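# Bridge three sticks over the blue disc using posts

## Task

Three arms are fixed to the tabletop. In the scene frame, with positions in metres and headings in degrees counter-clockwise from +x, they are at: arm1 x=+0.62 y=+0.00 z=+0.72 heading +180; arm2 x=-0.31 y=+0.54 z=+0.72 heading -60; arm3 x=-0.31 y=-0.54 z=+0.72 heading +60. Place all three sticks so that each stick's axis, on the stretch between its two ends, crosses above the blue disc painted on the table. When finished, no stick may be in contact with the table, and every post must still be close to its original spot. You may use as many or as few arms as you like. The arrangement must stay put on its own, not because a robot is holding it. At the end, open the grippers and pull the arms away.

## Robot and tools

Setup. There are three identical i2rt Big YAM arms named arm1, arm2 and arm3. Each has six revolute joints, a two-finger gripper and a wrist camera. Two more cameras, cam_high and cam_low, are fixed in the room. The hand can reach about 1.0 m out from the joint 1 axis. Each joint moves at its own speed, so the path between two postures may bulge outward.

Frame. Everything is in one scene frame. Its origin is on the floor and +z is up. The table top is near z=0.72. The hand point lies midway between the fingertips. The hand's z axis runs along the fingers, and the fingers open and close along its y axis. No result line prints the true foot poses.

Joints. These are absolute targets in radians, with the done-tolerance in brackets:
- joint1_rad: -2.879 to 2.879 (±0.045). Yaws the whole arm; positive is counter-clockwise seen from above. At 0 the arm reaches out along its foot's heading.
- joint2_rad: 0 to 3.141 (±0.14). Shoulder. At 0 the upper arm lies roughly flat pointing backward; increasing values raise it and then bring it forward.
- joint3_rad: 0 to 3.019 (±0.09). Elbow. At 0 the forearm is folded back onto the upper arm; larger values open it.
- joint4_rad: -1.692 to 1.57 (±0.055). Hand pitch; positive tips the fingers up.
- joint5_rad: -1.57 to 1.57 (±0.03). Hand yaw; positive swings toward the arm's right.
- joint6_rad: -2.094 to 2.094 (±0.035). Hand roll; positive is clockwise as seen from behind the hand.
- gripper_m: 0 to 0.093 (±0.003). This is the fingertip gap in metres. Each pad pushes with roughly 50 to 62 N at most, and some grippers push less.
With joints 1 and 6 at 0 and the hand level and pointing forward, the wrist camera sits above the hand and looks toward the fingertips.

execute_actions. Its argument "actions" is a list holding one action, or an empty list to just read the state. The action is an object keyed by robot name. Each robot gets {"joints": {...}}, and that object maps joint names to absolute targets. All arms named start moving together and may finish at different times. A joint or arm you leave out keeps its previous target and may still be pushing toward it. An unknown key or an out-of-range number rejects the whole call, and then nothing moves. Example: {"arm1": {"joints": {"gripper_m": 0.05}}, "arm2": {"joints": {"joint1_rad": 0.3}}}. The optional "cameras" list picks which images come back. Choose from arm1_cam_wrist, arm2_cam_wrist, arm3_cam_wrist, cam_high, cam_low and all. Leaving it out, passing null, or passing ["all"] returns every camera, and [] returns none. The "pictures" line gives the order of the images. Keep each motion under 15 s.

wait. Argument "seconds" is 0 to 10. No new command is sent and the simulation keeps running. It returns the same output as an empty action.

zoom_image. Arguments are "camera" and "region" [x0, y0, x1, y1] in image pixels, with (0,0) at the top-left. The region may be at most 504x504. It only works on cameras whose full image appeared in the latest result. Wrist images are 616x616 fisheye and room images are 504x504.

finished_scene. Argument "scene" is the current scene number. It closes the scene after the robot has held its last command, and it cannot be undone. The result tells you whether the goal was met and gives the next task. Answering without any tool call ends everything.

Reading results. joint_status explains how each joint in the last accepted action ended.
- "off_target": the joint stopped short and may still be pushing.
- "contact_stop" or "time_out": the joint usually holds where it stopped. After a time_out, though, a joint may keep a target no more than 0.375, 0.375, 0.113, 0.225, 0.075 and 0.3 rad (joints 1 to 6) away and keep pushing toward it; on_its_own lists such joints. To ease the push, command that joint to its reported position.
- "joint command not followed": the self- and arm-collision check held back that arm's targets. A cause: line often follows, and those joints read "not_followed". The arm may retry them on later actions until you send targets that pass. The gripper part of that action still runs.
- on_its_own: covers what this call did not command. "held at" gives the held target, not the actual position.
- MOTOR HOT: appears from 85 °C. At 100 °C an OVER-TEMPERATURE FAULT drops that arm, and its unmet keys read "limit_stop_at_motor_heat". Resend those targets once it has cooled. Holding a load heats motors, and this also happens while you are thinking.
If a stop is reported, the later execute_actions, wait and finished_scene calls in that same reply are skipped.

Cautions. Robots do not stop when they touch something; they keep pushing, sometimes hard. The collision check can react late, and between arms it does not cover fingers, gripper housings or wrist cameras. Pressing two robots hard together ends the run. No line reports robot-to-robot contact. Objects may get brief random shoves. Knocking anything out of the work area ends the scene. Avoid drops, slips, slams and strong pushes, and do not topple the posts. The simulation keeps running while you compose a reply, and the robot holds the last command during that time. A target very close to the current position may not produce any motion. A joint carrying a load will sag slowly. Shorter total robot motion is better. Camera intrinsics (K, distortion) are in the original data if you need pixel geometry.

Each tool is called by a JSON object that holds its "method" and its "body", one argument or row to a line.

## Session

{"method": "execute_actions", "body": {
  "actions": []
}}

Scene clock: 0.00 s.
Motor temperatures (°C, as the motors report them): arm1=[25 24 25 23 24 23] | arm2=[25 24 22 24 22 23] | arm3=[23 25 23 23 24 22]
arm1.joint_positions: joint1_rad=+0.408 joint2_rad=+0.580 joint3_rad=+1.393 joint4_rad=-1.447 joint5_rad=-0.117 joint6_rad=+0.254 gripper_m=+0.094
arm1.joint_status: not commanded
arm1.hand: x=+0.4390 y=-0.0947 z=+1.2575 quat_wxyz=(+0.197, +0.887, +0.090, -0.408) (m; scene frame)
arm2.joint_positions: joint1_rad=-0.390 joint2_rad=+0.576 joint3_rad=+1.404 joint4_rad=-1.414 joint5_rad=-0.023 joint6_rad=+0.249 gripper_m=+0.095
arm2.joint_status: not commanded
arm2.hand: x=-0.2751 y=+0.3352 z=+1.3398 quat_wxyz=(-0.398, -0.650, -0.595, +0.254) (m; scene frame)
arm3.joint_positions: joint1_rad=-0.451 joint2_rad=+0.582 joint3_rad=+1.358 joint4_rad=-1.165 joint5_rad=+0.282 joint6_rad=-0.075 gripper_m=+0.094
arm3.joint_status: not commanded
arm3.hand: x=-0.0858 y=-0.4321 z=+1.3250 quat_wxyz=(-0.557, +0.218, -0.800, -0.045) (m; scene frame)
pictures: arm1_cam_wrist, arm2_cam_wrist, arm3_cam_wrist, cam_high, cam_low
Images, in order (width x height): arm1_cam_wrist 616x616, arm2_cam_wrist 616x616, arm3_cam_wrist 616x616, cam_high 504x504, cam_low 504x504.

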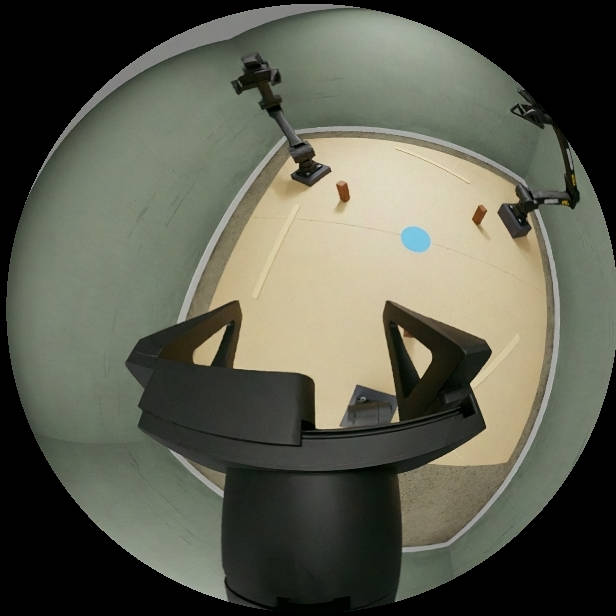

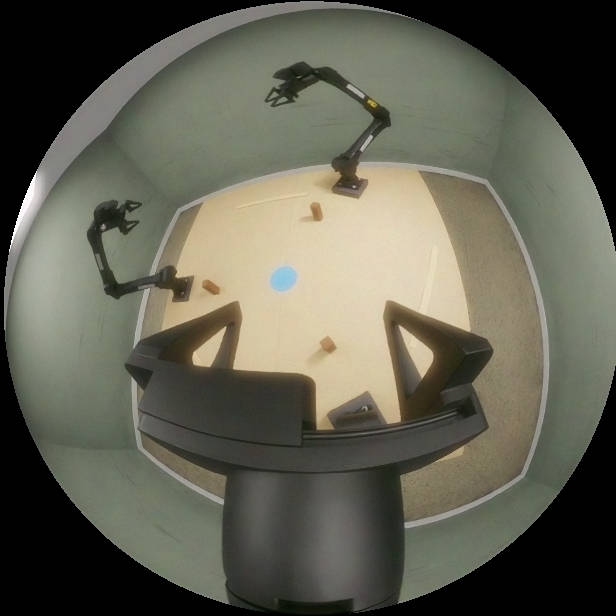

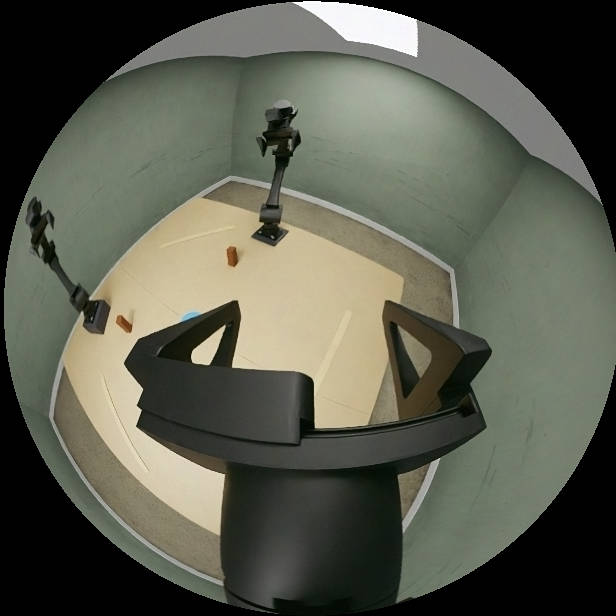

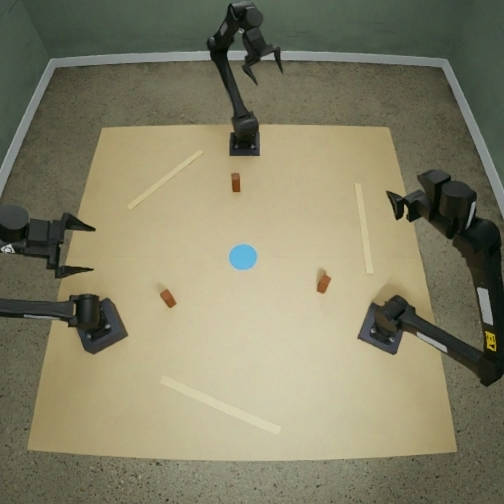

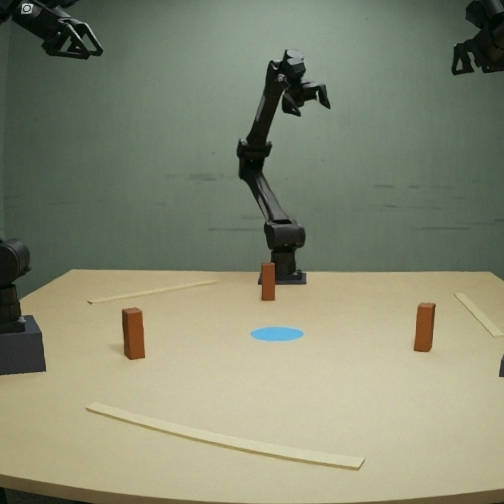

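{"method": "execute_actions", "body": {
  "actions": [
    {"arm1":{"joints":{"joint1_rad":-1.17,"joint2_rad":1.3,"joint3_rad":1.0,"joint4_rad":-1.27,"joint5_rad":0,"joint6_rad":-0.43}},"arm2":{"joints":{"joint1_rad":-1.1,"joint2_rad":1.6,"joint3_rad":1.3,"joint4_rad":-1.27,"joint5_rad":0,"joint6_rad":-0.19}},"arm3":{"joints":{"joint1_rad":-1.0,"joint2_rad":1.5,"joint3_rad":1.0,"joint4_rad":-1.07,"joint5_rad":0,"joint6_rad":0.07}}}
  ]
}}

Scene clock: 2.43 s.
Motor temperatures (°C, as the motors report them): arm1=[25 24 25 23 24 23] | arm2=[25 24 23 24 22 23] | arm3=[23 26 24 23 24 22]
arm1.joint_positions: joint1_rad=-1.170 joint2_rad=+1.295 joint3_rad=+0.981 joint4_rad=-1.277 joint5_rad=-0.002 joint6_rad=-0.420 gripper_m=+0.094
arm1.joint_status: all done
arm1.hand: x=+0.4877 y=+0.3169 z=+0.8785 quat_wxyz=(+0.009, +0.929, -0.369, +0.009) (m; scene frame)
arm2.joint_positions: joint1_rad=-1.107 joint2_rad=+1.610 joint3_rad=+1.292 joint4_rad=-1.275 joint5_rad=-0.001 joint6_rad=-0.182 gripper_m=+0.095
arm2.joint_status: all done
arm2.hand: x=-0.5589 y=+0.1480 z=+0.9426 quat_wxyz=(+0.005, -0.830, -0.558, -0.009) (m; scene frame)
arm3.joint_positions: joint1_rad=-1.003 joint2_rad=+1.492 joint3_rad=+0.980 joint4_rad=-1.084 joint5_rad=+0.003 joint6_rad=+0.061 gripper_m=+0.094
arm3.joint_status: all done
arm3.hand: x=+0.0756 y=-0.5008 z=+0.8311 quat_wxyz=(+0.018, +0.018, -1.000, +0.003) (m; scene frame)
pictures: arm1_cam_wrist, arm2_cam_wrist, arm3_cam_wrist, cam_high, cam_low
Images, in order (width x height): arm1_cam_wrist 616x616, arm2_cam_wrist 616x616, arm3_cam_wrist 616x616, cam_high 504x504, cam_low 504x504.

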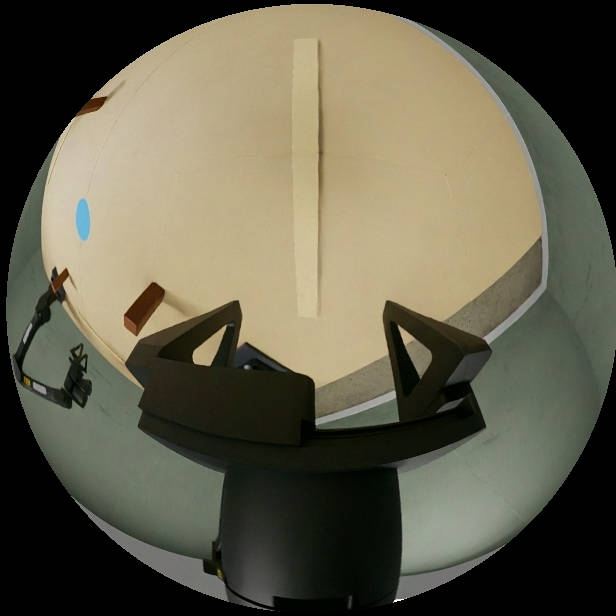

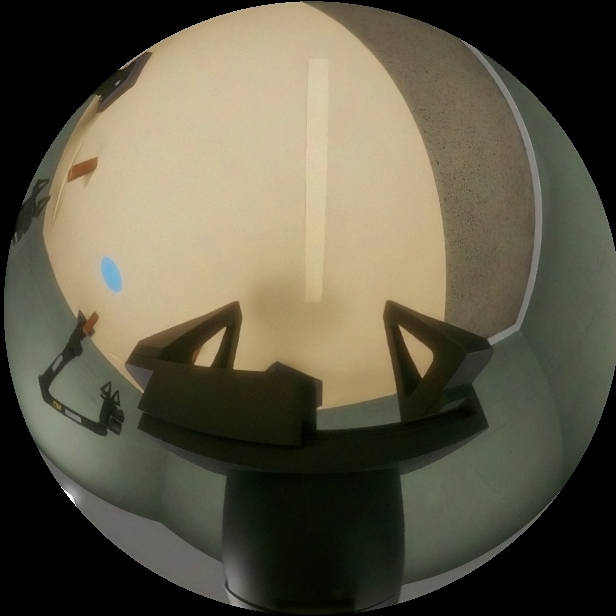

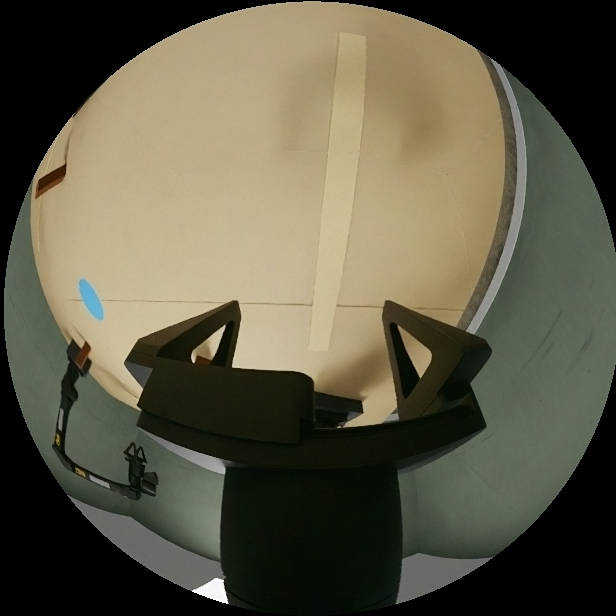

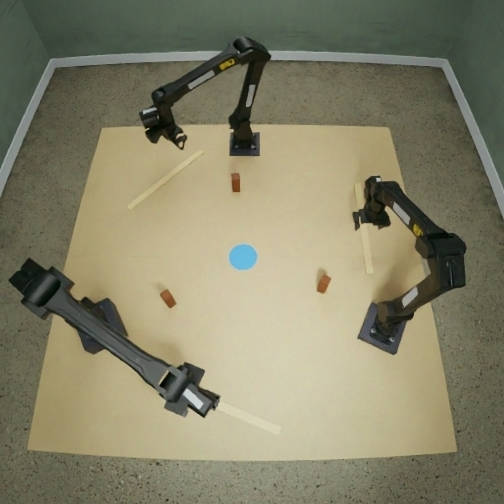

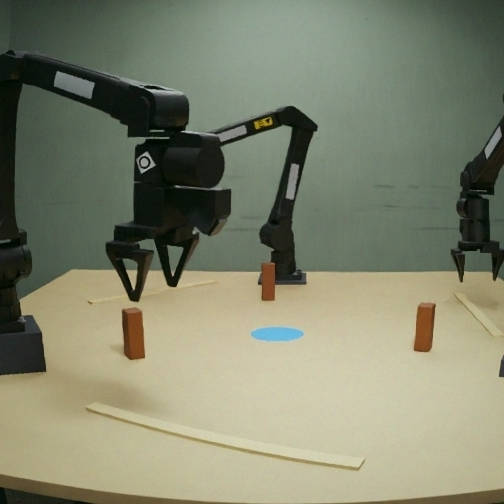

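{"method": "execute_actions", "body": {
  "actions": [
    {"arm1":{"joints":{"joint2_rad":1.535,"joint3_rad":0.775,"joint4_rad":-0.79,"gripper_m":0.07}},"arm2":{"joints":{"joint2_rad":1.89,"joint3_rad":1.015,"joint4_rad":-0.67,"gripper_m":0.07}},"arm3":{"joints":{"joint1_rad":-1.05,"joint2_rad":1.65,"joint3_rad":0.86,"joint4_rad":-0.75,"joint6_rad":0.15,"gripper_m":0.07}}}
  ]
}}

Scene clock: 4.03 s.
Motor temperatures (°C, as the motors report them): arm1=[25 24 26 23 24 23] | arm2=[25 25 23 24 23 23] | arm3=[23 26 24 23 24 22]
arm1.joint_positions: joint1_rad=-1.167 joint2_rad=+1.530 joint3_rad=+0.771 joint4_rad=-0.807 joint5_rad=+0.000 joint6_rad=-0.421 gripper_m=+0.070
arm1.joint_status: all done
arm1.hand: x=+0.4839 y=+0.3251 z=+0.7316 quat_wxyz=(-0.001, +0.930, -0.367, +0.002) (m; scene frame)
arm2.joint_positions: joint1_rad=-1.095 joint2_rad=+1.891 joint3_rad=+1.021 joint4_rad=-0.682 joint5_rad=+0.001 joint6_rad=-0.182 gripper_m=+0.070
arm2.joint_status: all done
arm2.hand: x=-0.5518 y=+0.1498 z=+0.7320 quat_wxyz=(-0.002, -0.826, -0.563, +0.010) (m; scene frame)
arm3.joint_positions: joint1_rad=-1.050 joint2_rad=+1.656 joint3_rad=+0.846 joint4_rad=-0.770 joint5_rad=+0.000 joint6_rad=+0.140 gripper_m=+0.070
arm3.joint_status: all done
arm3.hand: x=+0.0722 y=-0.5185 z=+0.7304 quat_wxyz=(+0.010, -0.045, -0.999, +0.001) (m; scene frame)
pictures: arm1_cam_wrist, arm2_cam_wrist, arm3_cam_wrist, cam_high, cam_low
Images, in order (width x height): arm1_cam_wrist 616x616, arm2_cam_wrist 616x616, arm3_cam_wrist 616x616, cam_high 504x504, cam_low 504x504.

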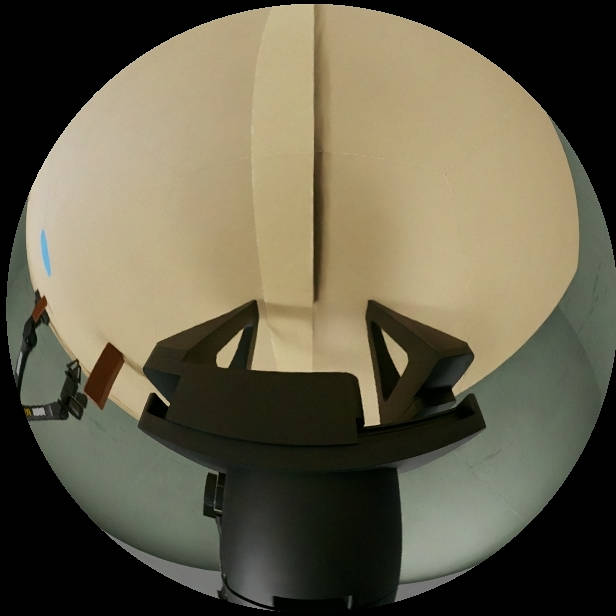

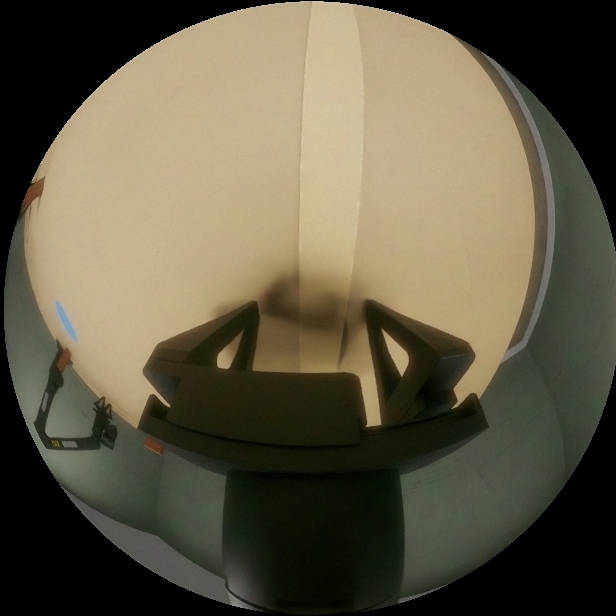

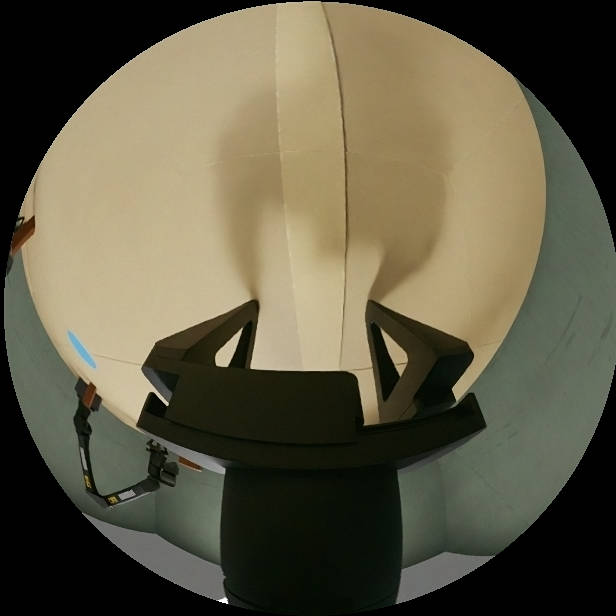

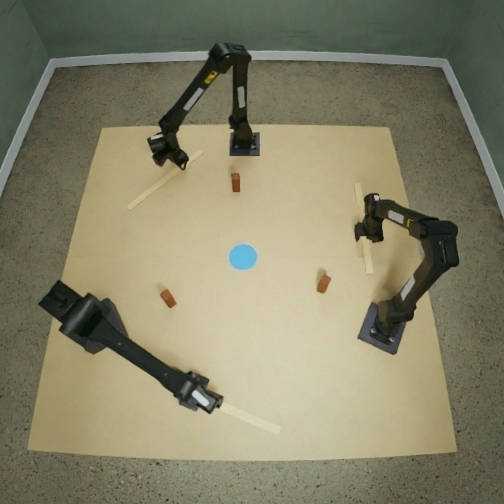

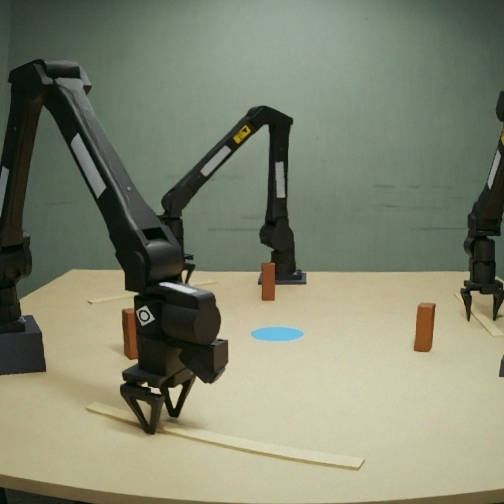

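{"method": "execute_actions", "body": {
  "actions": [
    {"arm1":{"joints":{"joint1_rad":-1.125,"joint6_rad":-0.38,"joint3_rad":0.742,"joint4_rad":-0.76}},"arm2":{"joints":{"joint1_rad":-1.122,"joint2_rad":1.92,"joint4_rad":-0.65}},"arm3":{"joints":{"joint2_rad":1.68,"joint4_rad":-0.71,"joint6_rad":0.09}}}
  ],
  "cameras": []
}}

{"method": "execute_actions", "body": {
  "actions": [
    {"arm1":{"joints":{"gripper_m":0.02}},"arm2":{"joints":{"gripper_m":0.02}},"arm3":{"joints":{"gripper_m":0.02}}}
  ],
  "cameras": []
}}

{"method": "execute_actions", "body": {
  "actions": [
    {"arm1":{"joints":{"joint2_rad":1.3,"joint3_rad":0.95,"joint4_rad":-1.07,"joint6_rad":0}},"arm2":{"joints":{"joint2_rad":1.4,"joint3_rad":0.86,"joint4_rad":-0.88,"joint6_rad":0}},"arm3":{"joints":{"joint2_rad":1.3,"joint3_rad":0.93,"joint4_rad":-1.05,"joint6_rad":0}}}
  ],
  "cameras": ["cam_high","cam_low"]
}}

Scene clock: 5.13 s.
Motor temperatures (°C, as the motors report them): arm1=[25 24 26 23 24 23] | arm2=[25 25 23 24 23 23] | arm3=[23 26 24 23 24 22]
arm1.joint_positions: joint1_rad=-1.138 joint2_rad=+1.525 joint3_rad=+0.760 joint4_rad=-0.779 joint5_rad=+0.004 joint6_rad=-0.393 gripper_m=+0.070
arm1.joint_status: all done
arm1.hand: x=+0.4743 y=+0.3232 z=+0.7303 quat_wxyz=(-0.010, +0.930, -0.367, -0.005) (m; scene frame)
arm2.joint_positions: joint1_rad=-1.111 joint2_rad=+1.897 joint3_rad=+1.021 joint4_rad=-0.661 joint5_rad=+0.001 joint6_rad=-0.183 gripper_m=+0.070
arm2.joint_status: all done
arm2.hand: x=-0.5600 y=+0.1504 z=+0.7297 quat_wxyz=(-0.006, -0.830, -0.557, +0.017) (m; scene frame)
arm3.joint_positions: joint1_rad=-1.050 joint2_rad=+1.657 joint3_rad=+0.846 joint4_rad=-0.731 joint5_rad=+0.000 joint6_rad=+0.099 gripper_m=+0.070
arm3.joint_status: all done
arm3.hand: x=+0.0817 y=-0.5180 z=+0.7301 quat_wxyz=(-0.009, -0.025, -1.000, -0.001) (m; scene frame)
pictures: none
No camera images: the call's "cameras" was empty. Leave "cameras" out to get every camera's image.

Scene clock: 5.73 s.
Motor temperatures (°C, as the motors report them): arm1=[25 24 26 23 24 23] | arm2=[25 25 23 24 23 23] | arm3=[23 26 24 23 24 22]
arm1.joint_positions: joint1_rad=-1.134 joint2_rad=+1.524 joint3_rad=+0.759 joint4_rad=-0.778 joint5_rad=+0.000 joint6_rad=-0.391 gripper_m=+0.027
arm1.joint_status: gripper_m off_target (ended at +0.027, target +0.020)
arm1.hand: x=+0.4725 y=+0.3220 z=+0.7300 quat_wxyz=(-0.008, +0.931, -0.366, -0.007) (m; scene frame)
arm2.joint_positions: joint1_rad=-1.119 joint2_rad=+1.897 joint3_rad=+1.021 joint4_rad=-0.659 joint5_rad=+0.003 joint6_rad=-0.184 gripper_m=+0.028
arm2.joint_status: gripper_m off_target (ended at +0.028, target +0.020)
arm2.hand: x=-0.5638 y=+0.1523 z=+0.7297 quat_wxyz=(-0.005, -0.833, -0.554, +0.018) (m; scene frame)
arm3.joint_positions: joint1_rad=-1.050 joint2_rad=+1.658 joint3_rad=+0.846 joint4_rad=-0.728 joint5_rad=+0.000 joint6_rad=+0.099 gripper_m=+0.027
arm3.joint_status: gripper_m off_target (ended at +0.027, target +0.020)
arm3.hand: x=+0.0822 y=-0.5180 z=+0.7299 quat_wxyz=(-0.010, -0.025, -1.000, -0.001) (m; scene frame)
pictures: none
No camera images: the call's "cameras" was empty. Leave "cameras" out to get every camera's image.

Scene clock: 7.13 s.
Motor temperatures (°C, as the motors report them): arm1=[25 24 26 23 24 23] | arm2=[25 25 23 24 23 23] | arm3=[23 26 25 23 24 22]
arm1.joint_positions: joint1_rad=-1.134 joint2_rad=+1.287 joint3_rad=+0.939 joint4_rad=-1.054 joint5_rad=+0.000 joint6_rad=-0.010 gripper_m=+0.027
arm1.joint_status: all done
arm1.hand: x=+0.4604 y=+0.3474 z=+0.8688 quat_wxyz=(-0.045, +0.842, -0.534, -0.067) (m; scene frame)
arm2.joint_positions: joint1_rad=-1.119 joint2_rad=+1.397 joint3_rad=+0.845 joint4_rad=-0.873 joint5_rad=+0.001 joint6_rad=-0.008 gripper_m=+0.028
arm2.joint_status: all done
arm2.hand: x=-0.5212 y=+0.2162 z=+0.8730 quat_wxyz=(-0.033, -0.876, -0.477, +0.066) (m; scene frame)
arm3.joint_positions: joint1_rad=-1.050 joint2_rad=+1.290 joint3_rad=+0.898 joint4_rad=-1.035 joint5_rad=+0.000 joint6_rad=+0.009 gripper_m=+0.027
arm3.joint_status: all done
arm3.hand: x=+0.0613 y=-0.5190 z=+0.8751 quat_wxyz=(-0.066, +0.020, -0.998, -0.002) (m; scene frame)
pictures: cam_high, cam_low
Images, in order (width x height): cam_high 504x504, cam_low 504x504.

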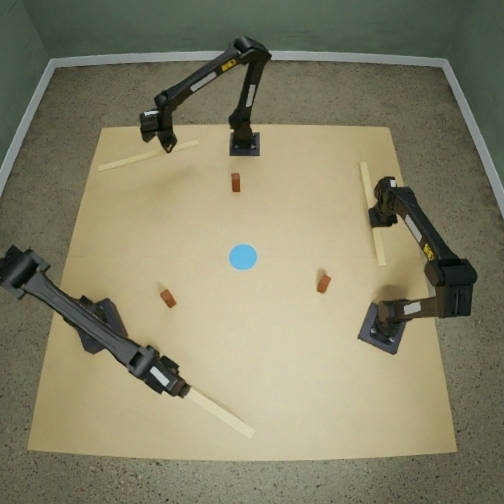

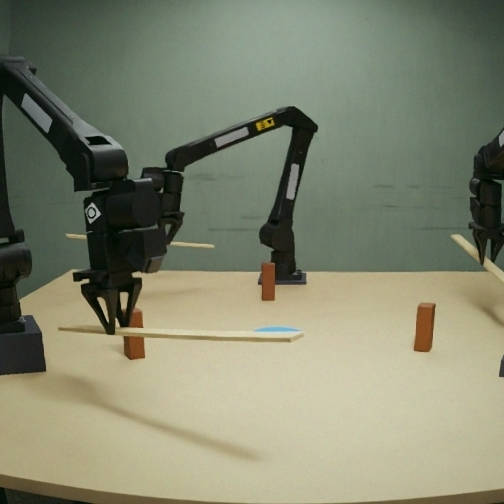

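{"method": "execute_actions", "body": {
  "actions": [
    {"arm1":{"joints":{"joint1_rad":-0.08,"joint6_rad":-0.08}},"arm2":{"joints":{"joint1_rad":-0.09,"joint6_rad":-0.11}},"arm3":{"joints":{"joint1_rad":-0.12,"joint6_rad":-0.06}}}
  ]
}}

Scene clock: 8.97 s.
Motor temperatures (°C, as the motors report them): arm1=[25 24 26 23 24 23] | arm2=[25 25 24 24 23 23] | arm3=[23 26 25 23 24 22]
arm1.joint_positions: joint1_rad=-0.085 joint2_rad=+1.288 joint3_rad=+0.939 joint4_rad=-1.054 joint5_rad=+0.000 joint6_rad=-0.069 gripper_m=+0.027
arm1.joint_status: all done
arm1.hand: x=+0.2394 y=+0.0357 z=+0.8687 quat_wxyz=(-0.004, +0.997, -0.011, -0.081) (m; scene frame)
arm2.joint_positions: joint1_rad=-0.091 joint2_rad=+1.397 joint3_rad=+0.845 joint4_rad=-0.873 joint5_rad=+0.001 joint6_rad=-0.100 gripper_m=+0.028
arm2.joint_status: all done
arm2.hand: x=-0.1442 y=+0.1903 z=+0.8721 quat_wxyz=(-0.058, -0.488, -0.870, +0.043) (m; scene frame)
arm3.joint_positions: joint1_rad=-0.121 joint2_rad=+1.290 joint3_rad=+0.898 joint4_rad=-1.035 joint5_rad=+0.000 joint6_rad=-0.053 gripper_m=+0.027
arm3.joint_status: all done
arm3.hand: x=-0.1014 y=-0.2298 z=+0.8767 quat_wxyz=(-0.059, +0.491, -0.868, -0.035) (m; scene frame)
pictures: arm1_cam_wrist, arm2_cam_wrist, arm3_cam_wrist, cam_high, cam_low
Images, in order (width x height): arm1_cam_wrist 616x616, arm2_cam_wrist 616x616, arm3_cam_wrist 616x616, cam_high 504x504, cam_low 504x504.

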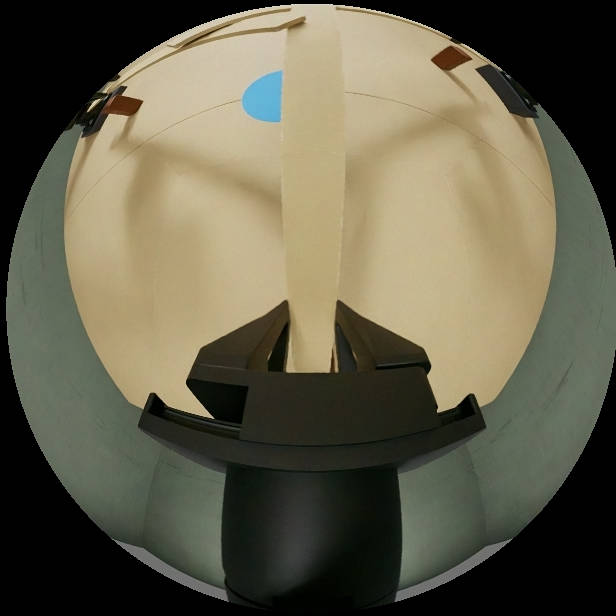

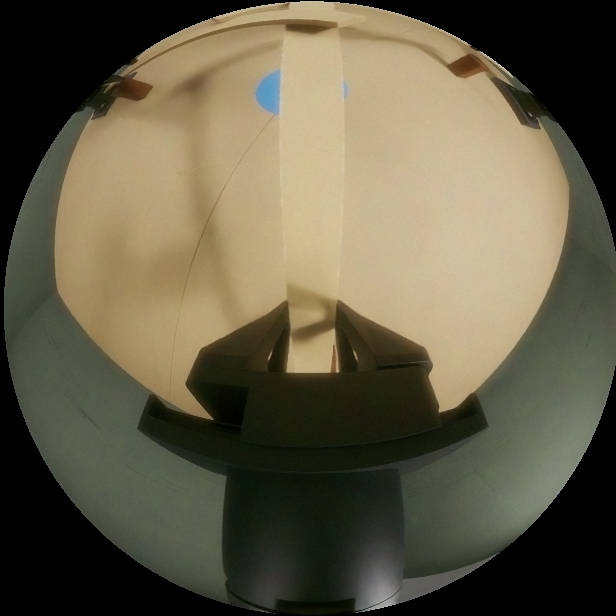

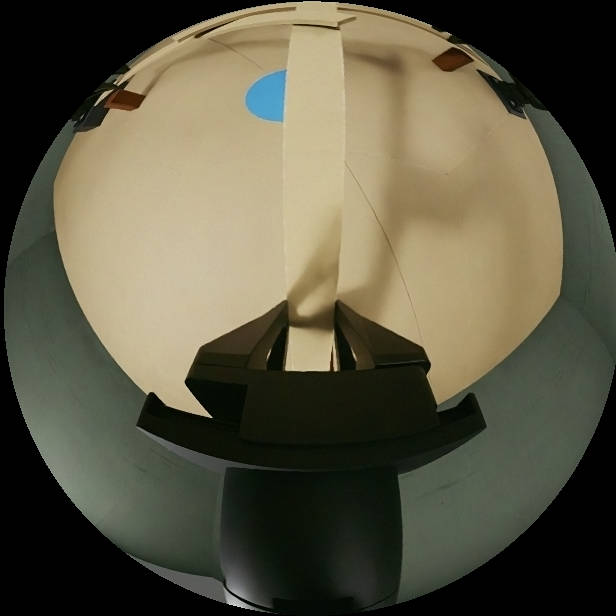

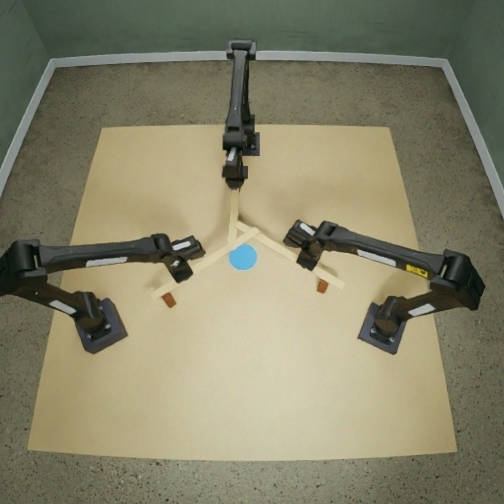

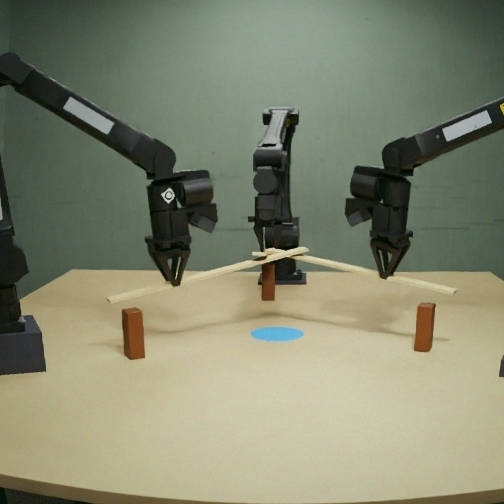

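{"method": "execute_actions", "body": {
  "actions": [
    {"arm1":{"joints":{"joint1_rad":-0.1,"joint2_rad":1.37,"joint3_rad":0.965}},"arm2":{"joints":{"joint1_rad":-0.13,"joint6_rad":-0.14,"joint2_rad":1.49,"joint3_rad":0.88,"joint4_rad":-0.85}},"arm3":{"joints":{"joint2_rad":1.45,"joint3_rad":0.99,"joint4_rad":-1.0}}}
  ]
}}

Scene clock: 10.03 s.
Motor temperatures (°C, as the motors report them): arm1=[25 24 26 23 24 23] | arm2=[25 25 24 24 23 23] | arm3=[23 26 25 23 24 22]
arm1.joint_positions: joint1_rad=-0.096 joint2_rad=+1.360 joint3_rad=+0.940 joint4_rad=-1.061 joint5_rad=+0.000 joint6_rad=-0.070 gripper_m=+0.027
arm1.joint_status: all done
arm1.hand: x=+0.2414 y=+0.0396 z=+0.8432 quat_wxyz=(-0.002, +0.999, -0.016, -0.043) (m; scene frame)
arm2.joint_positions: joint1_rad=-0.125 joint2_rad=+1.483 joint3_rad=+0.847 joint4_rad=-0.861 joint5_rad=-0.002 joint6_rad=-0.138 gripper_m=+0.028
arm2.joint_status: all done
arm2.hand: x=-0.1569 y=+0.1872 z=+0.8421 quat_wxyz=(-0.029, -0.488, -0.872, +0.022) (m; scene frame)
arm3.joint_positions: joint1_rad=-0.121 joint2_rad=+1.442 joint3_rad=+0.953 joint4_rad=-1.021 joint5_rad=+0.002 joint6_rad=-0.051 gripper_m=+0.027
arm3.joint_status: all done
arm3.hand: x=-0.0890 y=-0.2116 z=+0.8423 quat_wxyz=(-0.022, +0.492, -0.870, -0.015) (m; scene frame)
pictures: arm1_cam_wrist, arm2_cam_wrist, arm3_cam_wrist, cam_high, cam_low
Images, in order (width x height): arm1_cam_wrist 616x616, arm2_cam_wrist 616x616, arm3_cam_wrist 616x616, cam_high 504x504, cam_low 504x504.

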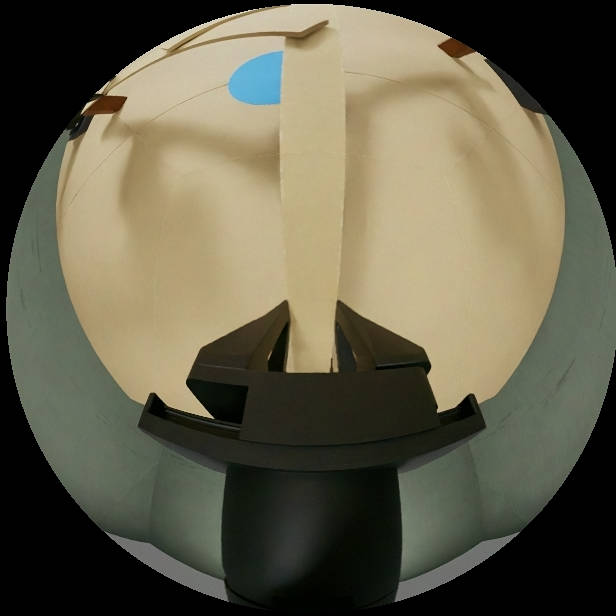

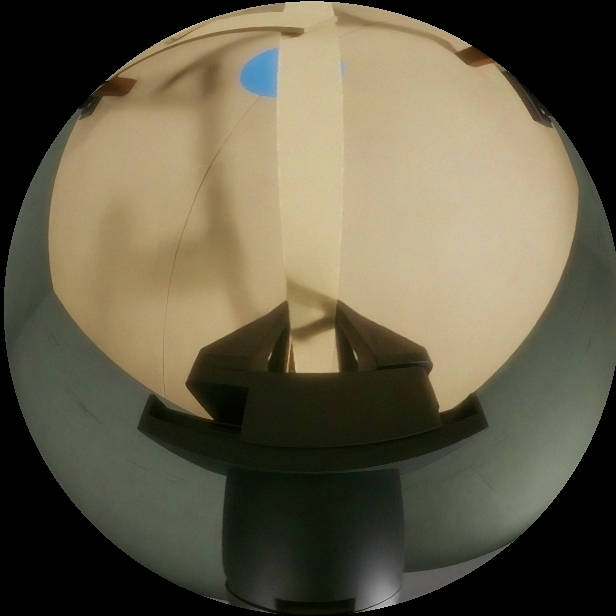

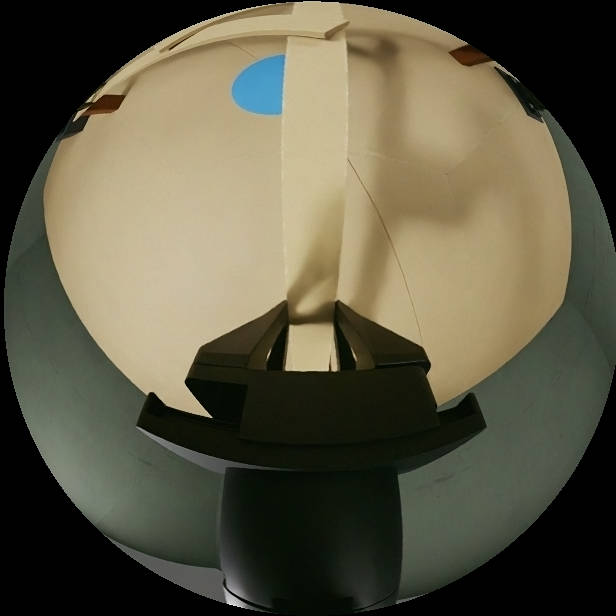

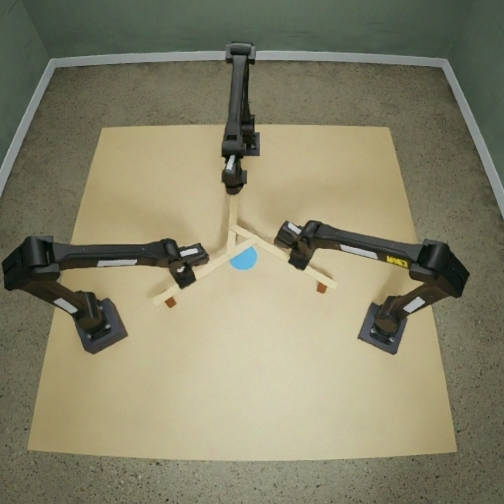

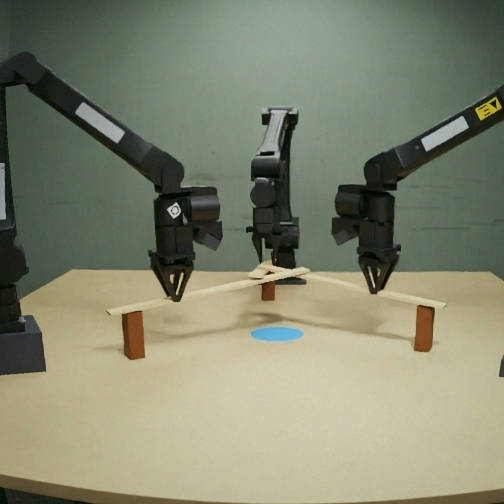

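Tighten the triangle.

{"method": "execute_actions", "body": {
  "actions": [
    {"arm1":{"joints":{"joint6_rad":-0.15,"joint4_rad":-1.02,"joint2_rad":1.39}},"arm2":{"joints":{"joint1_rad":-0.1,"joint4_rad":-0.82,"joint2_rad":1.505}},"arm3":{"joints":{"joint6_rad":-0.09,"joint4_rad":-0.98,"joint2_rad":1.465}}}
  ]
}}

{"method": "zoom_image", "body": {
  "camera": "cam_low",
  "region": [90,230,470,370]
}}

Scene clock: 12.00 s.
Motor temperatures (°C, as the motors report them): arm1=[25 24 27 23 24 23] | arm2=[25 25 24 24 23 23] | arm3=[23 26 26 23 24 22]
arm1.joint_positions: joint1_rad=-0.098 joint2_rad=+1.362 joint3_rad=+0.940 joint4_rad=-1.061 joint5_rad=+0.000 joint6_rad=-0.089 gripper_m=+0.027
arm1.joint_status: joint6_rad time_out (moved -0.020 of -0.080); the others done
arm1.on_its_own: joint6_rad reads -0.089 and still pushes toward -0.150 since a time_out
arm1.hand: x=+0.2416 y=+0.0406 z=+0.8422 quat_wxyz=(-0.002, +0.999, -0.008, -0.041) (m; scene frame)
arm2.joint_positions: joint1_rad=-0.120 joint2_rad=+1.484 joint3_rad=+0.847 joint4_rad=-0.858 joint5_rad=+0.006 joint6_rad=-0.137 gripper_m=+0.028
arm2.joint_status: all done
arm2.hand: x=-0.1561 y=+0.1868 z=+0.8419 quat_wxyz=(-0.028, -0.486, -0.873, +0.026) (m; scene frame)
arm3.joint_positions: joint1_rad=-0.121 joint2_rad=+1.445 joint3_rad=+0.953 joint4_rad=-1.017 joint5_rad=+0.002 joint6_rad=-0.054 gripper_m=+0.027
arm3.joint_status: joint6_rad time_out (moved -0.003 of -0.039); the others done
arm3.on_its_own: joint6_rad reads -0.054 and still pushes toward -0.090 since a time_out
arm3.hand: x=-0.0885 y=-0.2109 z=+0.8415 quat_wxyz=(-0.023, +0.493, -0.870, -0.015) (m; scene frame)
pictures: arm1_cam_wrist, arm2_cam_wrist, arm3_cam_wrist, cam_high, cam_low
Images, in order (width x height): arm1_cam_wrist 616x616, arm2_cam_wrist 616x616, arm3_cam_wrist 616x616, cam_high 504x504, cam_low 504x504.

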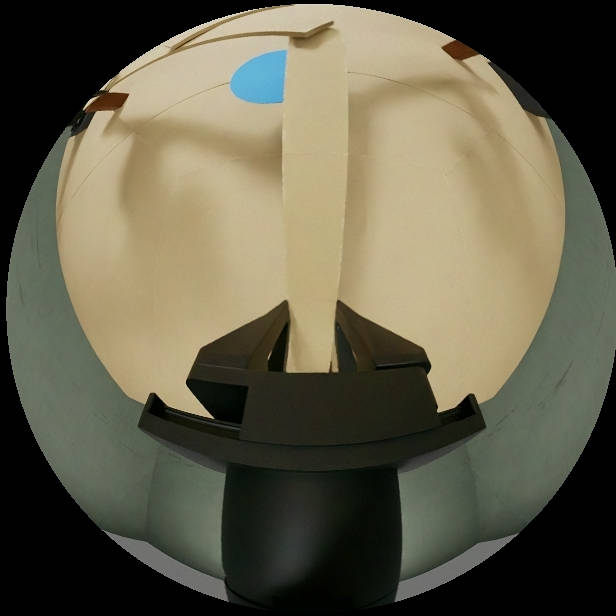

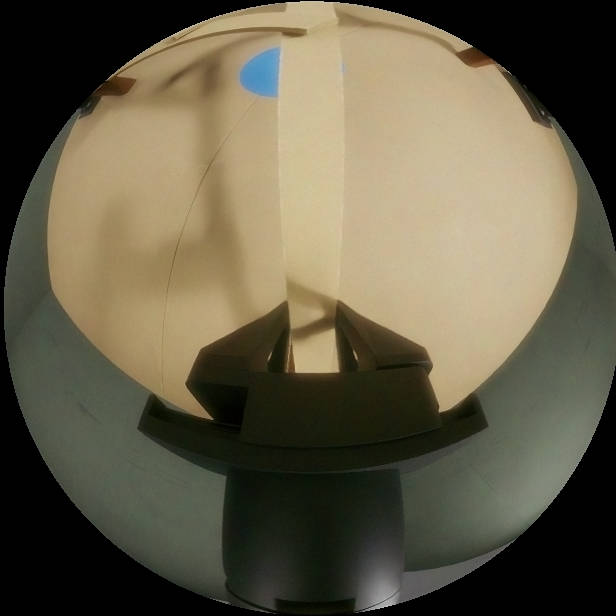

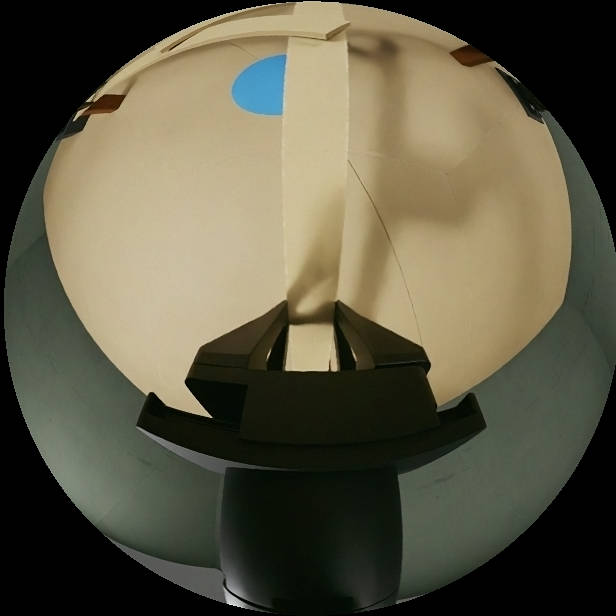

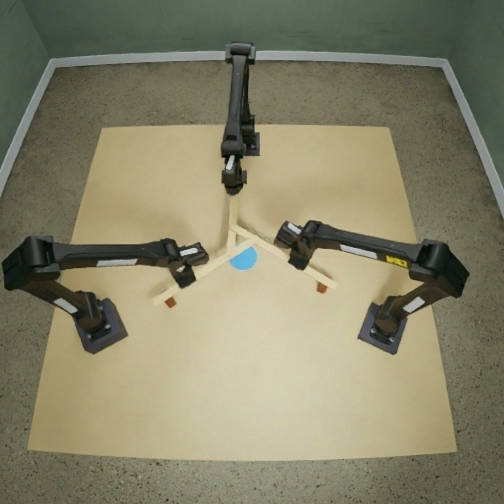

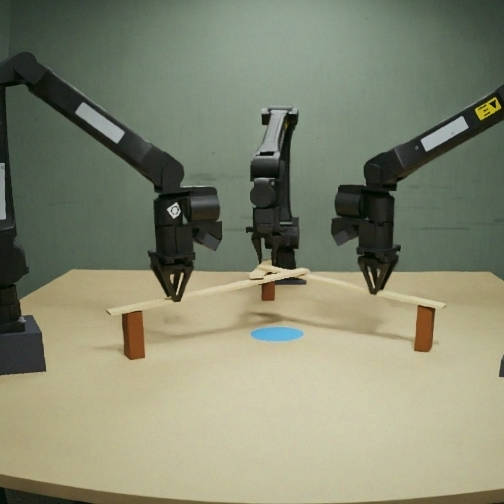

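Region (90, 230, 470, 370) of cam_low's 504x504 image, scaled by 1.326, with more detail than that image has; it fills the top 186 rows of this view, and the rest is white.

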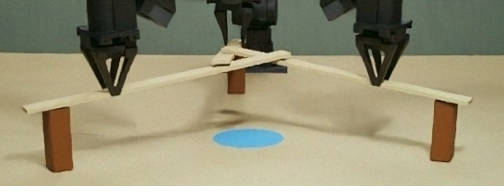

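Already seated and jammed. Lift slightly so pending targets complete, then reseat.

{"method": "execute_actions", "body": {
  "actions": [
    {"arm1":{"joints":{"joint6_rad":-0.15,"joint4_rad":-0.98,"joint2_rad":1.33}},"arm2":{"joints":{"joint4_rad":-0.8,"joint2_rad":1.45}},"arm3":{"joints":{"joint6_rad":-0.08,"joint4_rad":-0.96,"joint2_rad":1.41}}}
  ],
  "cameras": []
}}

{"method": "execute_actions", "body": {
  "actions": [
    {"arm1":{"joints":{"joint2_rad":1.375}},"arm2":{"joints":{"joint2_rad":1.495}},"arm3":{"joints":{"joint2_rad":1.455}}}
  ]
}}

Scene clock: 12.90 s.
Motor temperatures (°C, as the motors report them): arm1=[25 24 27 23 24 23] | arm2=[25 25 24 24 23 23] | arm3=[23 26 26 23 24 22]
arm1.joint_positions: joint1_rad=-0.100 joint2_rad=+1.344 joint3_rad=+0.940 joint4_rad=-1.003 joint5_rad=+0.003 joint6_rad=-0.119 gripper_m=+0.027
arm1.joint_status: all done
arm1.hand: x=+0.2275 y=+0.0434 z=+0.8506 quat_wxyz=(-0.008, +0.997, +0.006, -0.078) (m; scene frame)
arm2.joint_positions: joint1_rad=-0.113 joint2_rad=+1.470 joint3_rad=+0.847 joint4_rad=-0.818 joint5_rad=+0.005 joint6_rad=-0.133 gripper_m=+0.028
arm2.joint_status: all done
arm2.hand: x=-0.1488 y=+0.1778 z=+0.8479 quat_wxyz=(-0.050, -0.484, -0.873, +0.042) (m; scene frame)
arm3.joint_positions: joint1_rad=-0.121 joint2_rad=+1.433 joint3_rad=+0.953 joint4_rad=-0.980 joint5_rad=+0.002 joint6_rad=-0.056 gripper_m=+0.027
arm3.joint_status: all done
arm3.hand: x=-0.0830 y=-0.2029 z=+0.8468 quat_wxyz=(-0.045, +0.494, -0.868, -0.026) (m; scene frame)
pictures: none
No camera images: the call's "cameras" was empty. Leave "cameras" out to get every camera's image.

Scene clock: 13.53 s.
Motor temperatures (°C, as the motors report them): arm1=[25 24 27 23 24 23] | arm2=[25 25 25 24 23 23] | arm3=[23 26 26 23 24 22]
arm1.joint_positions: joint1_rad=-0.100 joint2_rad=+1.355 joint3_rad=+0.940 joint4_rad=-1.003 joint5_rad=+0.003 joint6_rad=-0.121 gripper_m=+0.027
arm1.joint_status: all done
arm1.hand: x=+0.2277 y=+0.0434 z=+0.8466 quat_wxyz=(-0.008, +0.997, +0.007, -0.073) (m; scene frame)
arm2.joint_positions: joint1_rad=-0.113 joint2_rad=+1.474 joint3_rad=+0.847 joint4_rad=-0.818 joint5_rad=+0.005 joint6_rad=-0.132 gripper_m=+0.028
arm2.joint_status: all done
arm2.hand: x=-0.1489 y=+0.1781 z=+0.8465 quat_wxyz=(-0.048, -0.484, -0.873, +0.040) (m; scene frame)
arm3.joint_positions: joint1_rad=-0.121 joint2_rad=+1.437 joint3_rad=+0.953 joint4_rad=-0.980 joint5_rad=+0.002 joint6_rad=-0.057 gripper_m=+0.027
arm3.joint_status: all done
arm3.hand: x=-0.0832 y=-0.2031 z=+0.8451 quat_wxyz=(-0.043, +0.494, -0.868, -0.025) (m; scene frame)
pictures: arm1_cam_wrist, arm2_cam_wrist, arm3_cam_wrist, cam_high, cam_low
Images, in order (width x height): arm1_cam_wrist 616x616, arm2_cam_wrist 616x616, arm3_cam_wrist 616x616, cam_high 504x504, cam_low 504x504.

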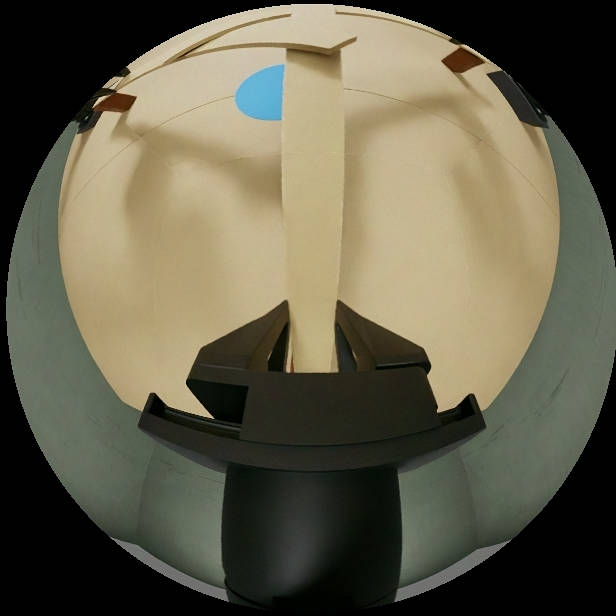

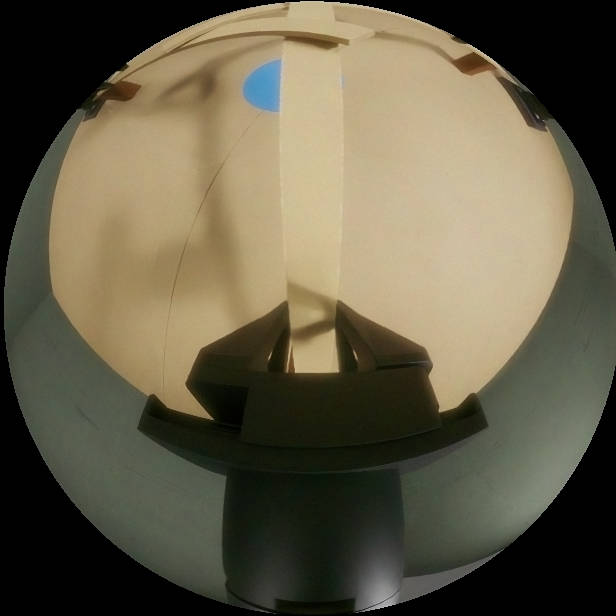

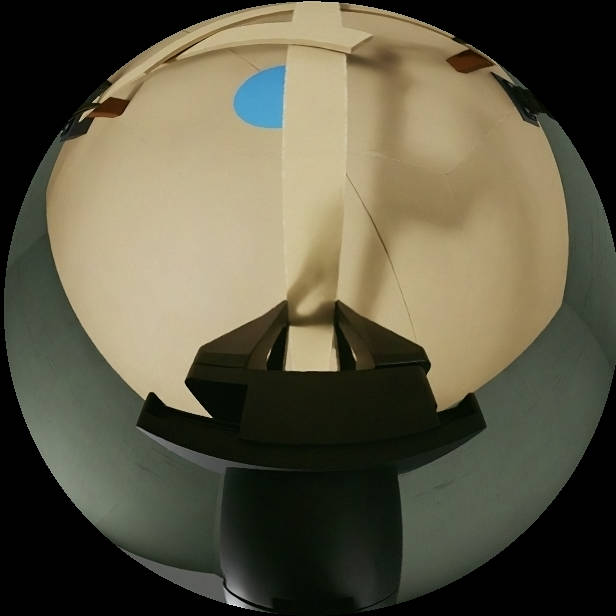

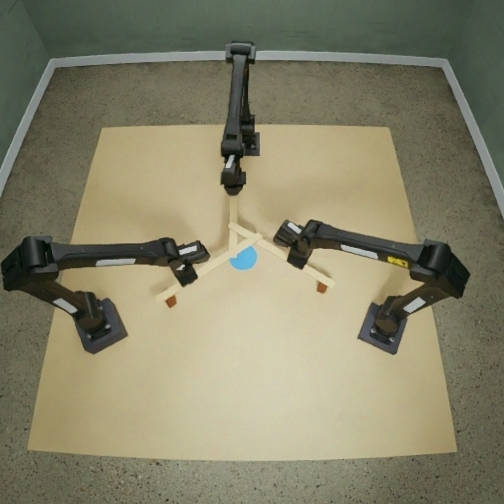

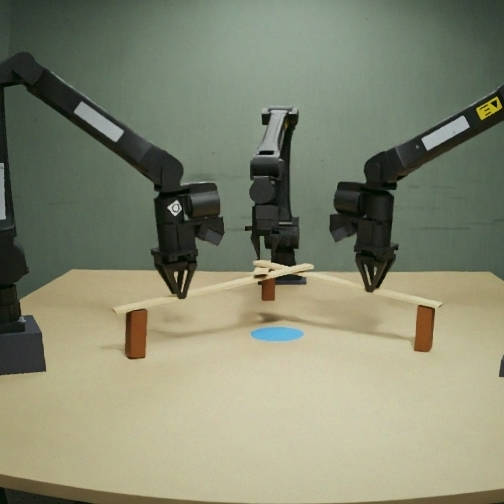

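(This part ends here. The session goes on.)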